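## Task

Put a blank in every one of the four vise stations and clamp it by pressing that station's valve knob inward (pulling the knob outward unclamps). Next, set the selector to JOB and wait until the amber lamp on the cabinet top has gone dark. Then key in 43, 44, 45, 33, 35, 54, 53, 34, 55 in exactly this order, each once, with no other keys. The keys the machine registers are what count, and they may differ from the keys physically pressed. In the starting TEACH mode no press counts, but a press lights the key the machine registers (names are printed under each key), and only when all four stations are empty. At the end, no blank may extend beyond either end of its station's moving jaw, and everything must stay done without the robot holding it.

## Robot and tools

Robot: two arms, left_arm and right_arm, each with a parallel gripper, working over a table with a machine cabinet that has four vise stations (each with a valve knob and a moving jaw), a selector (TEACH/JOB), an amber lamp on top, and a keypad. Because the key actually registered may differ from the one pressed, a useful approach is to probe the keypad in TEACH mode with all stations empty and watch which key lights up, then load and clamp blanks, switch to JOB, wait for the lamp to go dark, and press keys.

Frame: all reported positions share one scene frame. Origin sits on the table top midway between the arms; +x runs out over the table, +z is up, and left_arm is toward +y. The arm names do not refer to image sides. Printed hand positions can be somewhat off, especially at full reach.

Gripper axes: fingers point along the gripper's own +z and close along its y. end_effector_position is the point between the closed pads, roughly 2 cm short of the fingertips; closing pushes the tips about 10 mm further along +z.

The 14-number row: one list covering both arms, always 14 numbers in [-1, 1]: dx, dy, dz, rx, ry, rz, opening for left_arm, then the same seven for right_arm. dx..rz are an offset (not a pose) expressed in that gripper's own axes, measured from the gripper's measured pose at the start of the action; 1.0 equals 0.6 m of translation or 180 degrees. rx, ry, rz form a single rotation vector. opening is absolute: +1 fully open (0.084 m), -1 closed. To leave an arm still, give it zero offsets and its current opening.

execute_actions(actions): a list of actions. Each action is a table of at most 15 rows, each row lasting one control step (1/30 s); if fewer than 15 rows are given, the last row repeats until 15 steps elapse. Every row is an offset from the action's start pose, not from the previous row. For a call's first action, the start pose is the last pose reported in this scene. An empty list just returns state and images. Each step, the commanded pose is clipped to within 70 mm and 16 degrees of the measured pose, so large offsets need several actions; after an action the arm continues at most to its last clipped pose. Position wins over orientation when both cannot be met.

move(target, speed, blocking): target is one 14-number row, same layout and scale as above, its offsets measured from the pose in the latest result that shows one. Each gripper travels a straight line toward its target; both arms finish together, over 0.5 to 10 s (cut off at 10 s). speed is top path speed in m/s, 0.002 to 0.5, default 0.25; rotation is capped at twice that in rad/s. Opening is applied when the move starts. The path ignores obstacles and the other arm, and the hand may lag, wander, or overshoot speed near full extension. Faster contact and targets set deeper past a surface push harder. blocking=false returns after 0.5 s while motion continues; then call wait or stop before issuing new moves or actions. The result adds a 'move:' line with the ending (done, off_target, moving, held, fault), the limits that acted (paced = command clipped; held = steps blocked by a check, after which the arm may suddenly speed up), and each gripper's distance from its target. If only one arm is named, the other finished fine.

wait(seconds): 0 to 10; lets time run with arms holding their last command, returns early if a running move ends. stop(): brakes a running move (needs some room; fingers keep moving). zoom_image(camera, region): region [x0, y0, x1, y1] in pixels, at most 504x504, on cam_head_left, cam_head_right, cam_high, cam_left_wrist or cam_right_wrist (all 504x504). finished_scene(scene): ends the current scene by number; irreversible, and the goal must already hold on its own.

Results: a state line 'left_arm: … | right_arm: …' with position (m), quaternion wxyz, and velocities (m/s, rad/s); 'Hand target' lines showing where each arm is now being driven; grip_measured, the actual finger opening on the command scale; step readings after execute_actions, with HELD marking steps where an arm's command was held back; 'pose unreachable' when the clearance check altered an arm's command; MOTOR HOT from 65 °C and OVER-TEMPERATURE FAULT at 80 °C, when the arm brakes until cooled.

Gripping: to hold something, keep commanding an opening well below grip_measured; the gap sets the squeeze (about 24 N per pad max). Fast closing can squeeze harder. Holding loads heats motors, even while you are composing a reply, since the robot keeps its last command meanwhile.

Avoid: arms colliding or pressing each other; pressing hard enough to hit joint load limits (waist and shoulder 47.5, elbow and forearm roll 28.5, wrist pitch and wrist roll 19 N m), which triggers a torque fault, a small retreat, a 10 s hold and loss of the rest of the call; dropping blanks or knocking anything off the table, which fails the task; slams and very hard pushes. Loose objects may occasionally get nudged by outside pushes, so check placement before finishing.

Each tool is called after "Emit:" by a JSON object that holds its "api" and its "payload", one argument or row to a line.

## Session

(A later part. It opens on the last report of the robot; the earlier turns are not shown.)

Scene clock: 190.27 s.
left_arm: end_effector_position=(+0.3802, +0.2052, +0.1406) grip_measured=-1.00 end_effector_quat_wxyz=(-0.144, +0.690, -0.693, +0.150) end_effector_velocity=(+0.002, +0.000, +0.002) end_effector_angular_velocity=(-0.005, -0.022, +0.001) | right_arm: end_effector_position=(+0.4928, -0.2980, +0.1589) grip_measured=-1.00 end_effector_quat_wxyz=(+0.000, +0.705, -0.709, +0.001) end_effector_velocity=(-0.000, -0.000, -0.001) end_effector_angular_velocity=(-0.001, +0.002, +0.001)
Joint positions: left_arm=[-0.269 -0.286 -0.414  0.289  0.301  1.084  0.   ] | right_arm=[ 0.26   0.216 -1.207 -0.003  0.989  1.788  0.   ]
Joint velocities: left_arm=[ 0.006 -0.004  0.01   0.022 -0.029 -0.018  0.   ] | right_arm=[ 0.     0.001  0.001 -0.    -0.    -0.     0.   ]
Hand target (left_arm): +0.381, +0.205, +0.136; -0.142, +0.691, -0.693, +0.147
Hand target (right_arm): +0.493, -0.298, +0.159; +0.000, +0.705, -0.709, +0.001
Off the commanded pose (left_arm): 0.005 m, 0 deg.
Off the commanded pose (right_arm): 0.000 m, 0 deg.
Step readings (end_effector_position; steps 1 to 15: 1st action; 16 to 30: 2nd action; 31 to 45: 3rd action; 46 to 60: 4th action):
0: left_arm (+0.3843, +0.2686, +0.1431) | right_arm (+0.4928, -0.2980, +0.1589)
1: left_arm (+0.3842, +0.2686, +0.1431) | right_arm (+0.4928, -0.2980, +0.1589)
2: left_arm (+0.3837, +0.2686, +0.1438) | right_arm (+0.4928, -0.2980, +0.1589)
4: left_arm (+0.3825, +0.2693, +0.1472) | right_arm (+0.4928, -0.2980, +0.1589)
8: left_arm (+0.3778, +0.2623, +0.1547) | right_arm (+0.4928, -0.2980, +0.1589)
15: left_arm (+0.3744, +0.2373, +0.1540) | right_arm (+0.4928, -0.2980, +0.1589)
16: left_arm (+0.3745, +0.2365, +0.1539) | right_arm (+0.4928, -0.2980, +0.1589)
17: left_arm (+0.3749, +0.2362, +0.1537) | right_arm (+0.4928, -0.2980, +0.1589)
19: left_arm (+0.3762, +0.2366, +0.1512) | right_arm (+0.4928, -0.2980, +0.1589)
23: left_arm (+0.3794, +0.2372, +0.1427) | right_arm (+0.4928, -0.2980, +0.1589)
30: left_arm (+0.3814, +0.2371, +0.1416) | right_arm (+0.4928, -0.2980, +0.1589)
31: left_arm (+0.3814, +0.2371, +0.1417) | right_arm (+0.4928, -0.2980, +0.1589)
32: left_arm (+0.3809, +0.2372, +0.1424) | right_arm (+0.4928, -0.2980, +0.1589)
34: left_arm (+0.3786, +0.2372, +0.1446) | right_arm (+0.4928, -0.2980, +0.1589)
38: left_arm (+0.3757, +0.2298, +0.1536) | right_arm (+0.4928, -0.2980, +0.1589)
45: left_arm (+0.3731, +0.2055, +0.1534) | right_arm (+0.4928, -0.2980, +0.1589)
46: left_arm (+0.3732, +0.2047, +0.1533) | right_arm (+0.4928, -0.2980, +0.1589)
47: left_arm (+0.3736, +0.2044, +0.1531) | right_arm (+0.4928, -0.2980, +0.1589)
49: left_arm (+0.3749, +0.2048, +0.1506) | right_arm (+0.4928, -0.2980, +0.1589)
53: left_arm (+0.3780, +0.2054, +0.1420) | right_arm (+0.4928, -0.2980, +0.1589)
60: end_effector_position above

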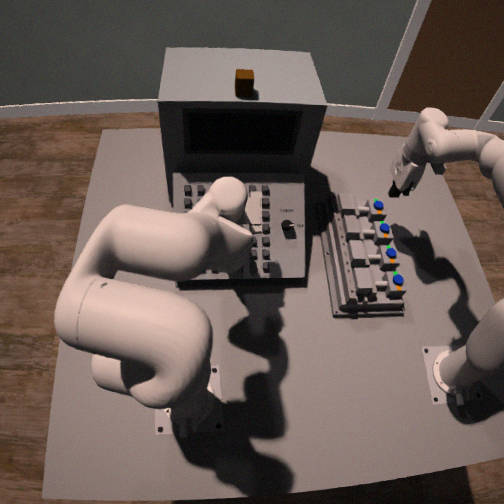

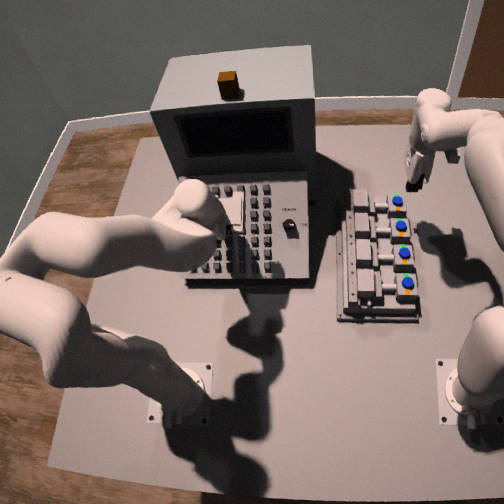

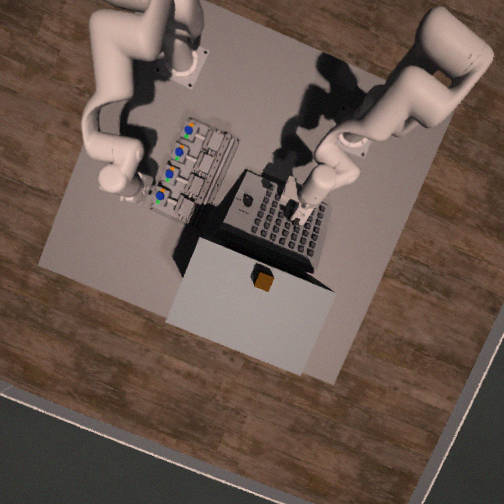

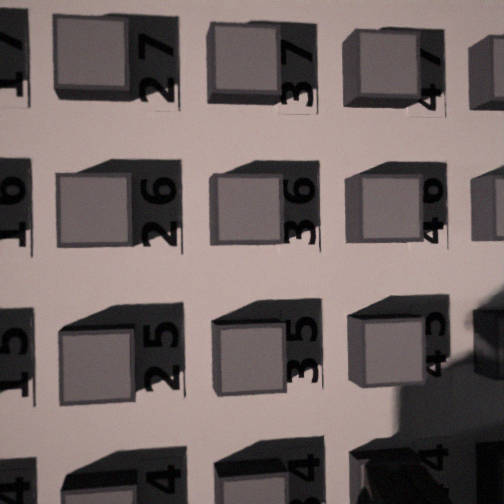

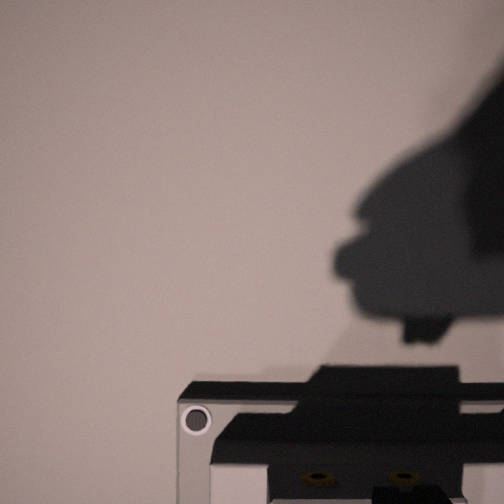

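Emit:
{"api": "execute_actions", "payload": {
  "actions": [
    [[0,0.003,-0.012,0,0,0,-1,0,0,0,0,0,0,-1],[0,0.004,-0.024,0,0,0,-1,0,0,0,0,0,0,-1],[0,0.004,-0.035,0,0,0,-1,0,0,0,0,0,0,-1]]
  ]
}}

Emit:
{"api": "move", "payload": {
  "target": [-0.107,-0.059,0.001,-0.003,0,0,-1,0,0,0,0,0,0,-1],
  "speed": 0.3
}}

Emit:
{"api": "execute_actions", "payload": {
  "actions": [
    [[0,0,0.007,0,0,0,-1,0,0,0,0,0,0,-1],[0,0,0.012,0,0,0,-1,0,0,0,0,0,0,-1],[0,0,0.017,0,0,0,-1,0,0,0,0,0,0,-1],[0,0,0.022,0,0,0,-1,0,0,0,0,0,0,-1],[0,0,0.027,0,0,0,-1,0,0,0,0,0,0,-1],[0,0,0.032,0,0,0,-1,0,0,0,0,0,0,-1]],
    [[0,0.003,-0.012,0,0,0,-1,0,0,0,0,0,0,-1],[0,0.004,-0.02,0,0,0,-1,0,0,0,0,0,0,-1],[0,0.004,-0.027,0,0,0,-1,0,0,0,0,0,0,-1]]
  ]
}}

Emit:
{"api": "move", "payload": {
  "target": [0.109,0,0.002,-0.002,0,0,-1,0,0,0,0,0,0,-1],
  "speed": 0.3
}}

Scene clock: 193.03 s.
left_arm: end_effector_position=(+0.3703, +0.2057, +0.1584) grip_measured=-1.00 end_effector_quat_wxyz=(-0.144, +0.691, -0.693, +0.150) end_effector_velocity=(-0.008, -0.002, +0.001) end_effector_angular_velocity=(+0.005, +0.010, -0.011) | right_arm: end_effector_position=(+0.4928, -0.2980, +0.1589) grip_measured=-1.00 end_effector_quat_wxyz=(+0.000, +0.705, -0.709, +0.001) end_effector_velocity=(-0.000, +0.000, +0.000) end_effector_angular_velocity=(+0.000, -0.000, +0.001)
Joint positions: left_arm=[-0.284 -0.373 -0.4    0.252  0.374  1.11   0.   ] | right_arm=[ 0.26   0.216 -1.207 -0.003  0.989  1.788  0.   ]
Joint velocities: left_arm=[-0.014 -0.03   0.014 -0.008  0.027  0.008  0.   ] | right_arm=[ 0.001 -0.001  0.001 -0.    -0.     0.     0.   ]
Hand target (left_arm): +0.369, +0.205, +0.159; -0.144, +0.690, -0.693, +0.150
Hand target (right_arm): +0.493, -0.298, +0.159; +0.000, +0.705, -0.709, +0.001
Off the commanded pose (left_arm): 0.001 m, 0 deg.
Off the commanded pose (right_arm): 0.000 m, 0 deg.
Step readings (end_effector_position):
0: left_arm (+0.3813, +0.2057, +0.1413) | right_arm (+0.4928, -0.2980, +0.1589)
1: left_arm (+0.3812, +0.2058, +0.1414) | right_arm (+0.4928, -0.2980, +0.1589)
2: left_arm (+0.3806, +0.2058, +0.1420) | right_arm (+0.4928, -0.2980, +0.1589)
4: left_arm (+0.3791, +0.2062, +0.1454) | right_arm (+0.4928, -0.2980, +0.1589)
8: left_arm (+0.3766, +0.2060, +0.1580) | right_arm (+0.4928, -0.2980, +0.1589)
15: end_effector_position above

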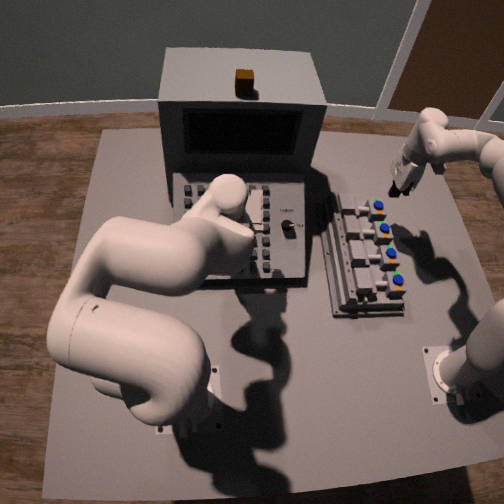

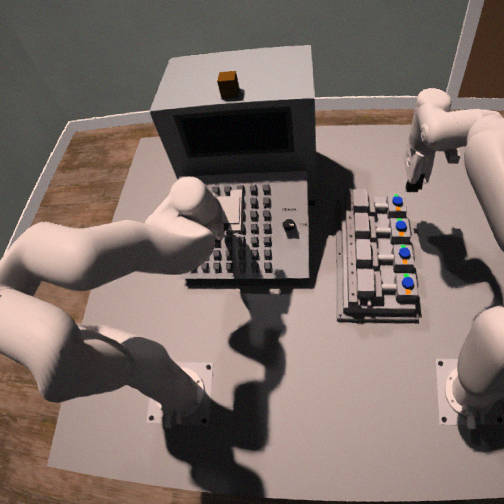

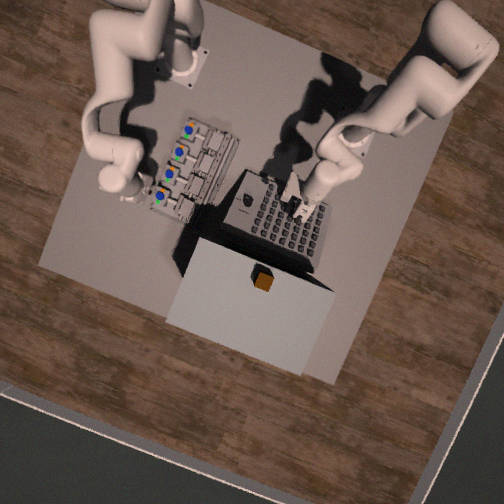

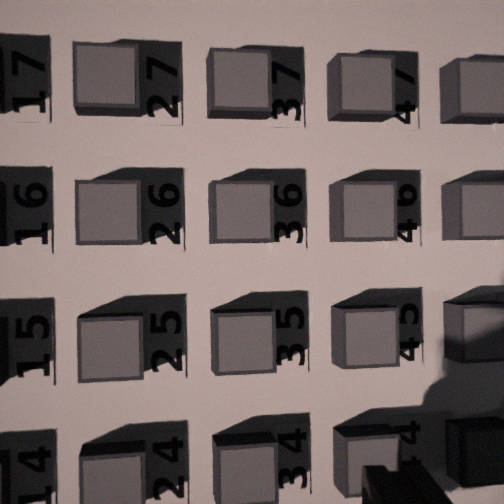

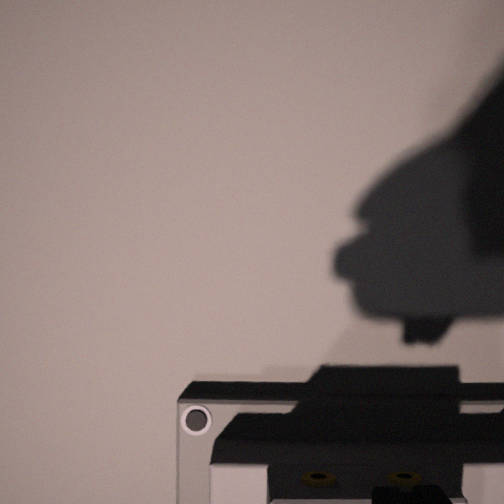

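Scene clock: 193.97 s.
left_arm: end_effector_position=(+0.4032, +0.2696, +0.1718) grip_measured=-1.00 end_effector_quat_wxyz=(-0.141, +0.691, -0.693, +0.146) end_effector_velocity=(+0.002, +0.001, +0.001) end_effector_angular_velocity=(-0.006, +0.001, -0.004) | right_arm: end_effector_position=(+0.4928, -0.2980, +0.1589) grip_measured=-1.00 end_effector_quat_wxyz=(+0.000, +0.705, -0.709, +0.001) end_effector_velocity=(+0.000, +0.000, +0.000) end_effector_angular_velocity=(-0.001, -0.001, +0.000)
Joint positions: left_arm=[-0.113 -0.32  -0.485  0.059  0.396  1.448  0.   ] | right_arm=[ 0.26   0.216 -1.207 -0.003  0.989  1.788  0.   ]
Joint velocities: left_arm=[ 0.005  0.003 -0.006 -0.023  0.003  0.026  0.   ] | right_arm=[ 0.     0.001 -0.001 -0.001 -0.     0.     0.   ]
Hand target (left_arm): +0.403, +0.270, +0.172; -0.141, +0.691, -0.693, +0.147
Hand target (right_arm): +0.493, -0.298, +0.159; +0.000, +0.705, -0.709, +0.001
Off the commanded pose (left_arm): 0.000 m, 0 deg.
Off the commanded pose (right_arm): 0.000 m, 0 deg.
move: done

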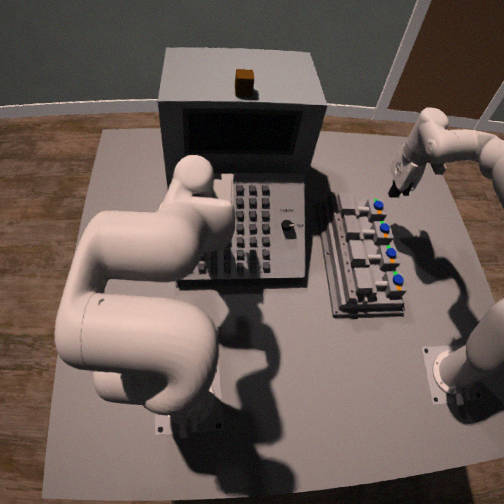

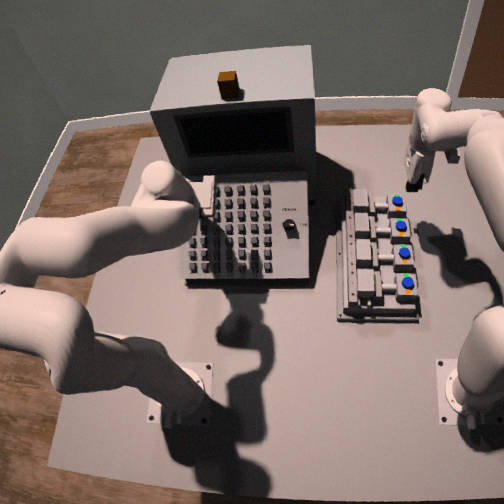

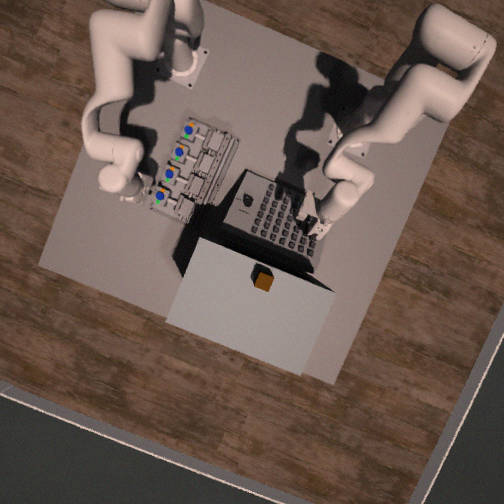

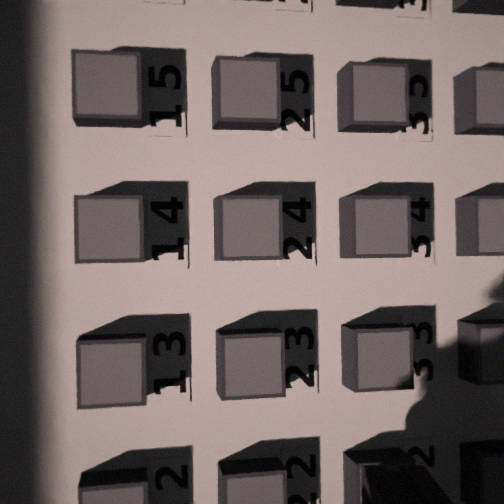

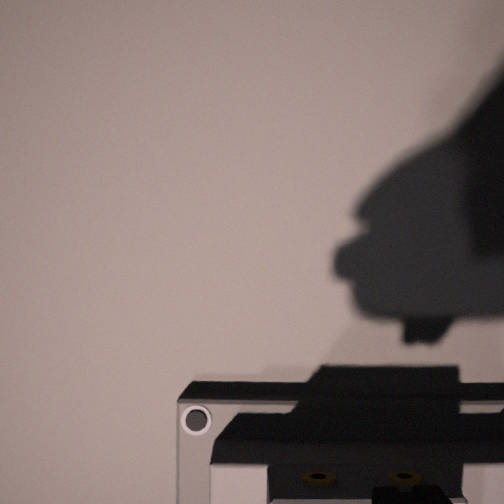

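Scene clock: 194.97 s.
left_arm: end_effector_position=(+0.4015, +0.2696, +0.1740) grip_measured=-1.00 end_effector_quat_wxyz=(-0.144, +0.690, -0.693, +0.149) end_effector_velocity=(-0.003, -0.000, +0.004) end_effector_angular_velocity=(+0.001, +0.002, -0.001) | right_arm: end_effector_position=(+0.4928, -0.2980, +0.1589) grip_measured=-1.00 end_effector_quat_wxyz=(+0.000, +0.705, -0.709, +0.001) end_effector_velocity=(+0.000, -0.000, +0.001) end_effector_angular_velocity=(+0.000, -0.002, +0.000)
Joint positions: left_arm=[-0.113 -0.335 -0.475  0.06   0.392  1.447  0.   ] | right_arm=[ 0.26   0.216 -1.207 -0.003  0.989  1.788  0.   ]
Joint velocities: left_arm=[-0.002 -0.021  0.003 -0.001  0.02   0.001  0.   ] | right_arm=[-0.    -0.002 -0.    -0.001 -0.    -0.     0.   ]
Hand target (left_arm): +0.401, +0.270, +0.175; -0.144, +0.690, -0.693, +0.150
Hand target (right_arm): +0.493, -0.298, +0.159; +0.000, +0.705, -0.709, +0.001
Off the commanded pose (left_arm): 0.001 m, 0 deg.
Off the commanded pose (right_arm): 0.000 m, 0 deg.
Step readings (end_effector_position; steps 1 to 15: 1st action; 16 to 30: 2nd action):
0: left_arm (+0.4032, +0.2696, +0.1718) | right_arm (+0.4928, -0.2980, +0.1589)
1: left_arm (+0.4033, +0.2697, +0.1718) | right_arm (+0.4928, -0.2980, +0.1589)
2: left_arm (+0.4037, +0.2696, +0.1715) | right_arm (+0.4928, -0.2980, +0.1589)
4: left_arm (+0.4049, +0.2696, +0.1691) | right_arm (+0.4928, -0.2980, +0.1589)
8: left_arm (+0.4085, +0.2695, +0.1616) | right_arm (+0.4928, -0.2980, +0.1589)
15: left_arm (+0.4100, +0.2695, +0.1610) | right_arm (+0.4928, -0.2980, +0.1589)
16: left_arm (+0.4100, +0.2695, +0.1611) | right_arm (+0.4928, -0.2980, +0.1589)
17: left_arm (+0.4093, +0.2695, +0.1618) | right_arm (+0.4928, -0.2980, +0.1589)
19: left_arm (+0.4074, +0.2695, +0.1641) | right_arm (+0.4928, -0.2980, +0.1589)
23: left_arm (+0.4041, +0.2695, +0.1716) | right_arm (+0.4928, -0.2980, +0.1589)
30: end_effector_position above

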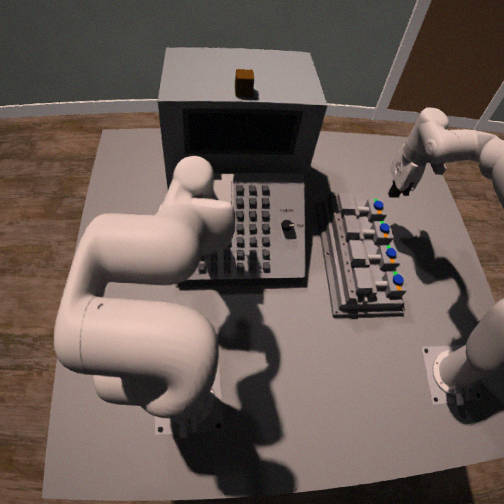

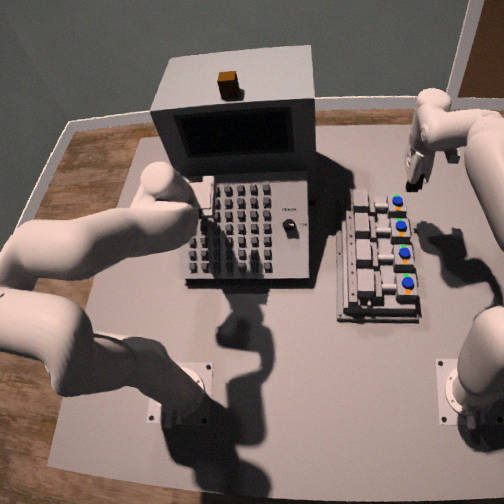

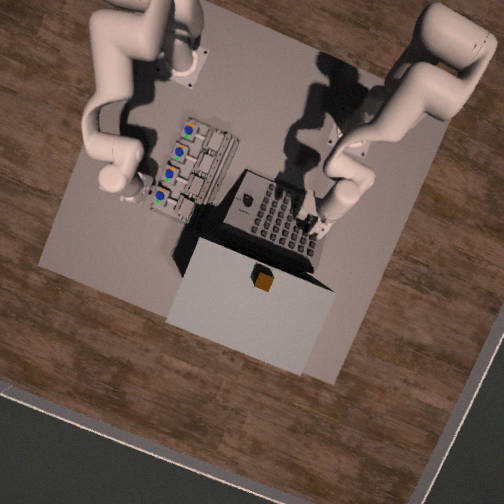

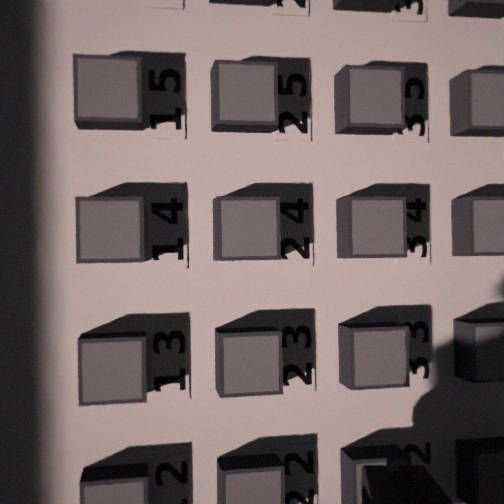

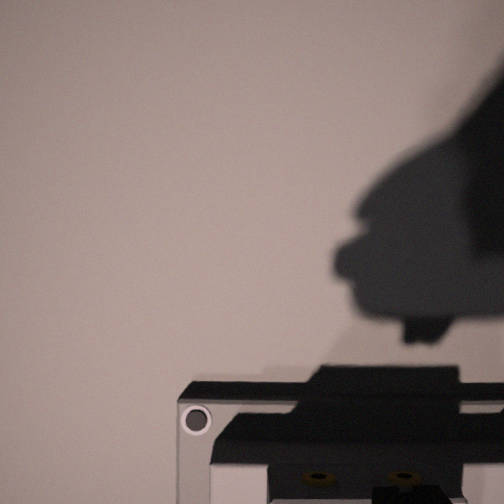

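Scene clock: 195.87 s.
left_arm: end_effector_position=(+0.4015, +0.2045, +0.1732) grip_measured=-1.00 end_effector_quat_wxyz=(-0.141, +0.691, -0.693, +0.147) end_effector_velocity=(+0.000, -0.002, -0.000) end_effector_angular_velocity=(+0.005, +0.000, +0.004) | right_arm: end_effector_position=(+0.4928, -0.2980, +0.1589) grip_measured=-1.00 end_effector_quat_wxyz=(+0.000, +0.705, -0.709, +0.001) end_effector_velocity=(+0.000, -0.000, +0.000) end_effector_angular_velocity=(+0.000, -0.000, -0.000)
Joint positions: left_arm=[-0.273 -0.289 -0.523  0.211  0.417  1.161  0.   ] | right_arm=[ 0.26   0.216 -1.207 -0.003  0.989  1.788  0.   ]
Joint velocities: left_arm=[-0.006  0.004 -0.005  0.02   0.004 -0.025  0.   ] | right_arm=[-0.001  0.    -0.001  0.    -0.    -0.     0.   ]
Hand target (left_arm): +0.401, +0.204, +0.173; -0.142, +0.691, -0.693, +0.147
Hand target (right_arm): +0.493, -0.298, +0.159; +0.000, +0.705, -0.709, +0.001
Off the commanded pose (left_arm): 0.000 m, 0 deg.
Off the commanded pose (right_arm): 0.000 m, 0 deg.
move: done

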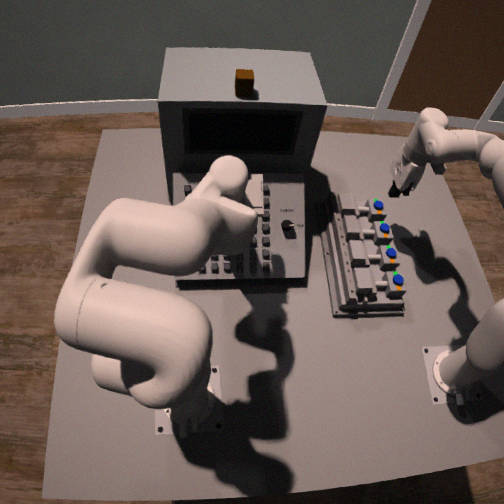

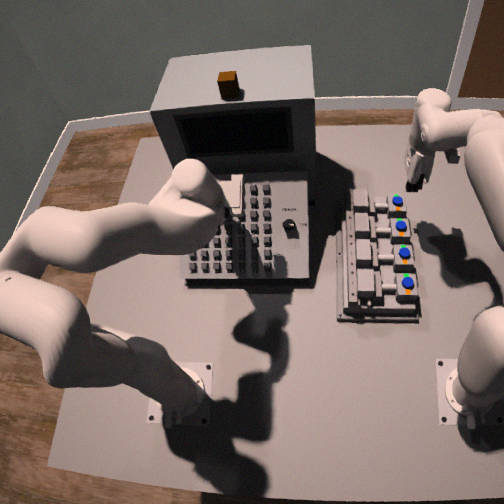

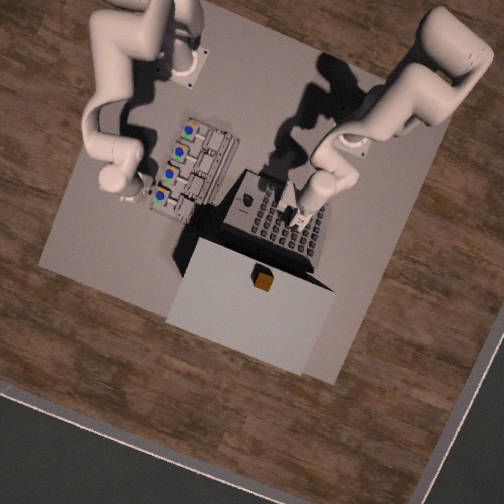

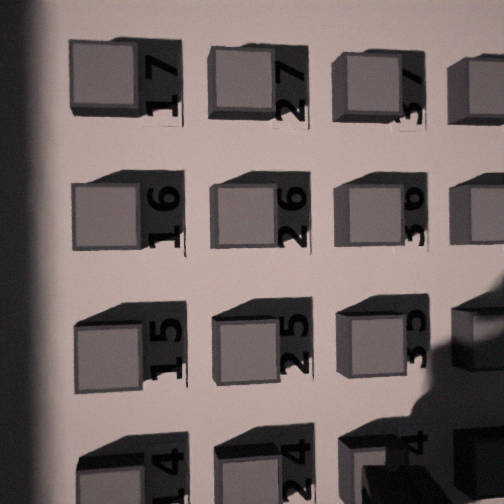

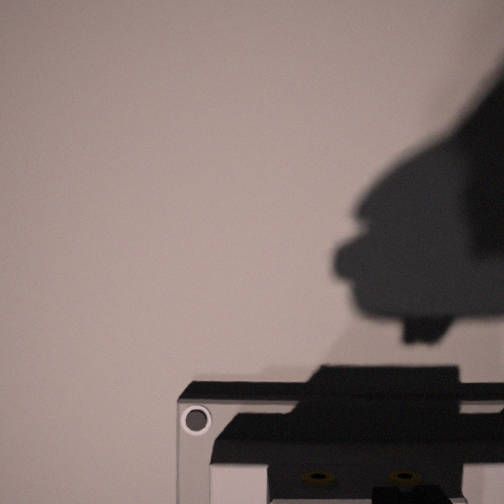

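Emit:
{"api": "execute_actions", "payload": {
  "actions": [
    [[0,-0.003,0.007,0,0,0,-1,0,0,0,0,0,0,-1],[0,-0.004,0.012,0,0,0,-1,0,0,0,0,0,0,-1],[0,-0.004,0.017,0,0,0,-1,0,0,0,0,0,0,-1],[0,-0.004,0.022,0,0,0,-1,0,0,0,0,0,0,-1],[0,-0.004,0.027,0,0,0,-1,0,0,0,0,0,0,-1],[0,-0.004,0.032,0,0,0,-1,0,0,0,0,0,0,-1]],
    [[0,0.003,-0.012,0,0,0,-1,0,0,0,0,0,0,-1],[0,0.004,-0.02,0,0,0,-1,0,0,0,0,0,0,-1],[0,0.004,-0.027,0,0,0,-1,0,0,0,0,0,0,-1]]
  ]
}}

Emit:
{"api": "move", "payload": {
  "target": [-0.054,0.106,0.022,-0.002,0,0,-1,0,0,0,0,0,0,-1],
  "speed": 0.3
}}

Scene clock: 198.03 s.
left_arm: end_effector_position=(+0.4021, +0.2043, +0.1743) grip_measured=-1.00 end_effector_quat_wxyz=(-0.143, +0.690, -0.693, +0.149) end_effector_velocity=(-0.003, +0.000, +0.005) end_effector_angular_velocity=(+0.001, +0.001, -0.000) | right_arm: end_effector_position=(+0.4928, -0.2980, +0.1589) grip_measured=-1.00 end_effector_quat_wxyz=(+0.000, +0.705, -0.709, +0.001) end_effector_velocity=(-0.000, +0.000, -0.000) end_effector_angular_velocity=(-0.000, +0.000, -0.000)
Joint positions: left_arm=[-0.273 -0.291 -0.522  0.214  0.414  1.159  0.   ] | right_arm=[ 0.26   0.216 -1.207 -0.003  0.989  1.788  0.   ]
Joint velocities: left_arm=[-0.003 -0.021  0.003 -0.004  0.019  0.003  0.   ] | right_arm=[ 0. -0.  0. -0.  0.  0.  0.]
Hand target (left_arm): +0.402, +0.204, +0.175; -0.143, +0.690, -0.693, +0.150
Hand target (right_arm): +0.493, -0.298, +0.159; +0.000, +0.705, -0.709, +0.001
Off the commanded pose (left_arm): 0.001 m, 0 deg.
Off the commanded pose (right_arm): 0.000 m, 0 deg.
Step readings (end_effector_position; steps 1 to 15: 1st action; 16 to 30: 2nd action):
0: left_arm (+0.4015, +0.2042, +0.1732) | right_arm (+0.4928, -0.2980, +0.1589)
1: left_arm (+0.4016, +0.2042, +0.1732) | right_arm (+0.4928, -0.2980, +0.1589)
2: left_arm (+0.4021, +0.2041, +0.1730) | right_arm (+0.4928, -0.2980, +0.1589)
4: left_arm (+0.4042, +0.2042, +0.1709) | right_arm (+0.4928, -0.2980, +0.1589)
8: left_arm (+0.4085, +0.2044, +0.1627) | right_arm (+0.4928, -0.2980, +0.1589)
15: left_arm (+0.4106, +0.2041, +0.1614) | right_arm (+0.4928, -0.2980, +0.1589)
16: left_arm (+0.4106, +0.2042, +0.1615) | right_arm (+0.4928, -0.2980, +0.1589)
17: left_arm (+0.4101, +0.2042, +0.1622) | right_arm (+0.4928, -0.2980, +0.1589)
19: left_arm (+0.4081, +0.2042, +0.1644) | right_arm (+0.4928, -0.2980, +0.1589)
23: left_arm (+0.4045, +0.2041, +0.1715) | right_arm (+0.4928, -0.2980, +0.1589)
30: end_effector_position above

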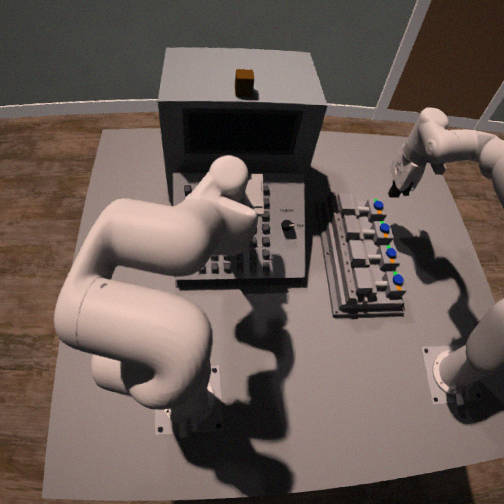

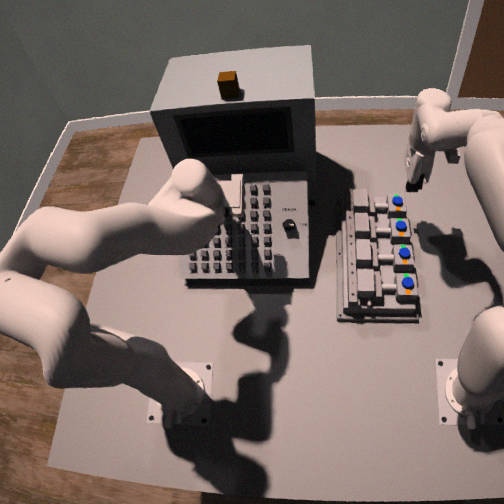

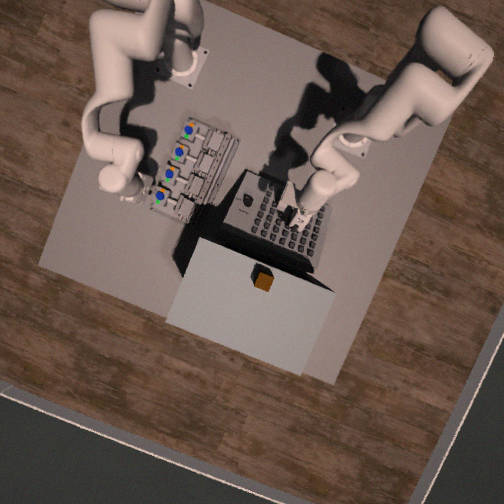

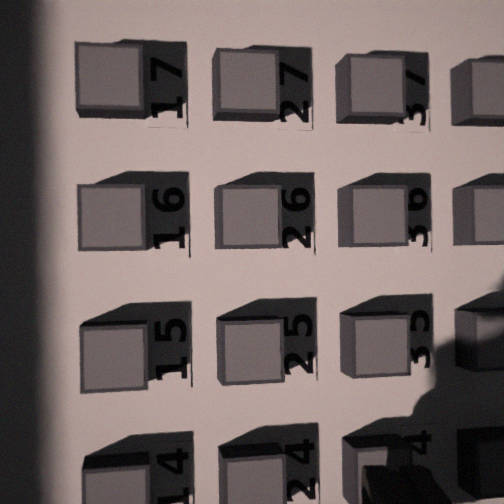

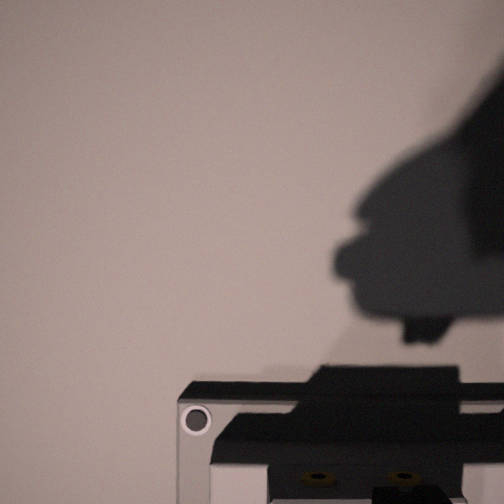

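Scene clock: 198.93 s.
left_arm: end_effector_position=(+0.3499, +0.2367, +0.1366) grip_measured=-1.00 end_effector_quat_wxyz=(-0.141, +0.691, -0.694, +0.147) end_effector_velocity=(-0.003, +0.002, -0.002) end_effector_angular_velocity=(-0.001, +0.004, -0.002) | right_arm: end_effector_position=(+0.4928, -0.2980, +0.1589) grip_measured=-1.00 end_effector_quat_wxyz=(+0.000, +0.705, -0.709, +0.001) end_effector_velocity=(+0.000, +0.001, +0.000) end_effector_angular_velocity=(+0.002, -0.001, -0.000)
Joint positions: left_arm=[-0.207 -0.419 -0.287  0.197  0.305  1.229  0.   ] | right_arm=[ 0.26   0.216 -1.207 -0.003  0.989  1.788  0.   ]
Joint velocities: left_arm=[ 0.003 -0.007  0.012 -0.01  -0.001  0.013  0.   ] | right_arm=[ 0.001 -0.    -0.001  0.002  0.    -0.     0.   ]
Hand target (left_arm): +0.349, +0.237, +0.136; -0.141, +0.691, -0.694, +0.147
Hand target (right_arm): +0.493, -0.298, +0.159; +0.000, +0.705, -0.709, +0.001
Off the commanded pose (left_arm): 0.001 m, 0 deg.
Off the commanded pose (right_arm): 0.000 m, 0 deg.
move: done

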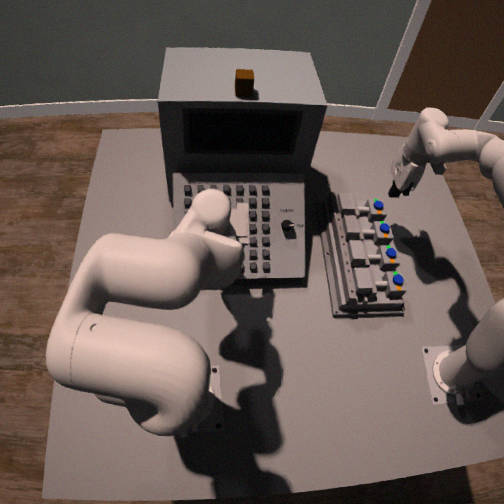

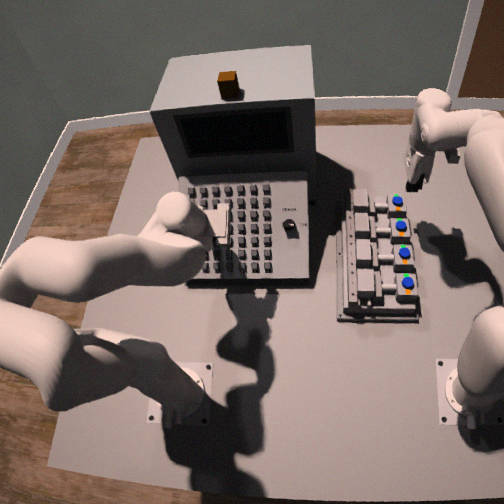

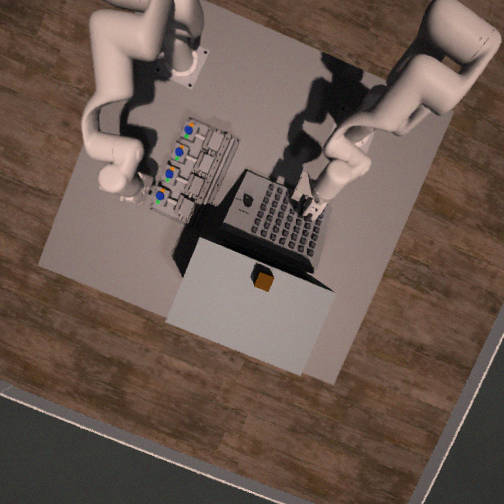

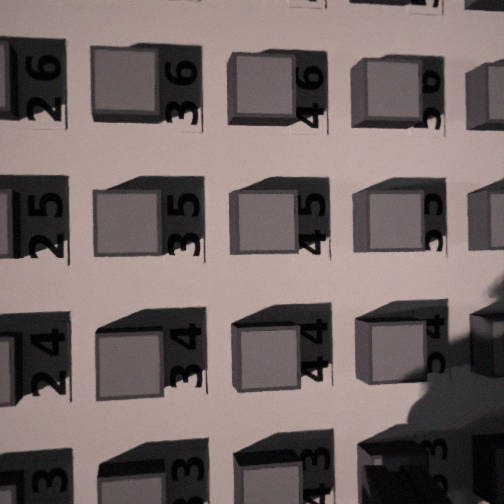

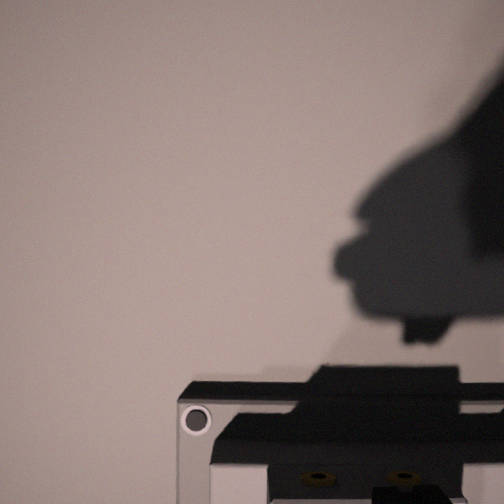

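Emit:
{"api": "execute_actions", "payload": {
  "actions": []
}}

Scene clock: 200.27 s.
left_arm: end_effector_position=(+0.3495, +0.2369, +0.1363) grip_measured=-1.00 end_effector_quat_wxyz=(-0.141, +0.691, -0.694, +0.147) end_effector_velocity=(+0.000, -0.000, +0.000) end_effector_angular_velocity=(-0.000, -0.000, -0.001) | right_arm: end_effector_position=(+0.4928, -0.2980, +0.1589) grip_measured=-1.00 end_effector_quat_wxyz=(+0.000, +0.705, -0.709, +0.001) end_effector_velocity=(-0.000, +0.000, -0.001) end_effector_angular_velocity=(-0.000, +0.002, +0.000)
Joint positions: left_arm=[-0.206 -0.42  -0.286  0.196  0.305  1.23   0.   ] | right_arm=[ 0.26   0.216 -1.207 -0.003  0.989  1.788  0.   ]
Joint velocities: left_arm=[-0.     0.001 -0.    -0.    -0.001  0.     0.   ] | right_arm=[ 0.     0.001  0.001 -0.    -0.    -0.     0.   ]
Hand target (left_arm): +0.349, +0.237, +0.136; -0.141, +0.691, -0.694, +0.147
Hand target (right_arm): +0.493, -0.298, +0.159; +0.000, +0.705, -0.709, +0.001
Off the commanded pose (left_arm): 0.000 m, 0 deg.
Off the commanded pose (right_arm): 0.000 m, 0 deg.

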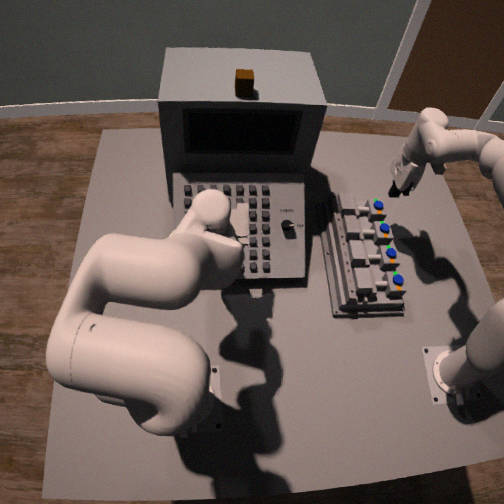

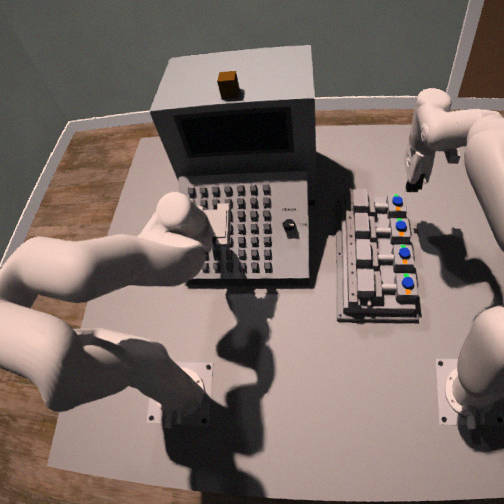

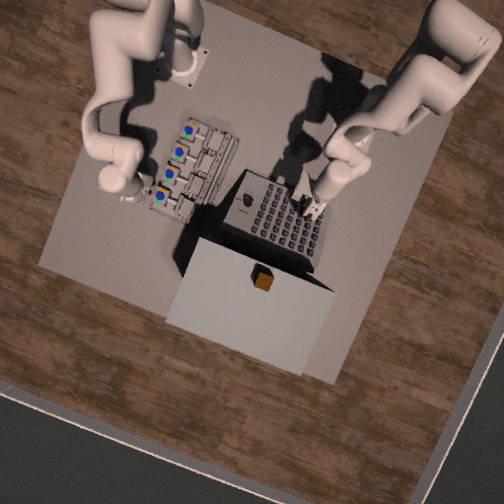

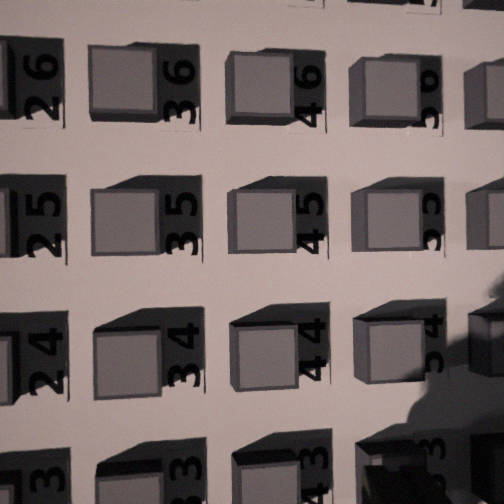

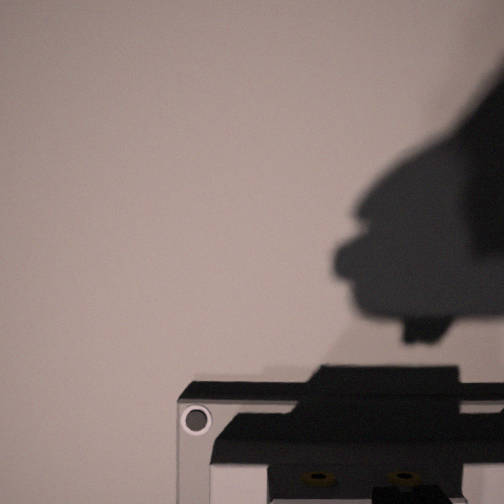

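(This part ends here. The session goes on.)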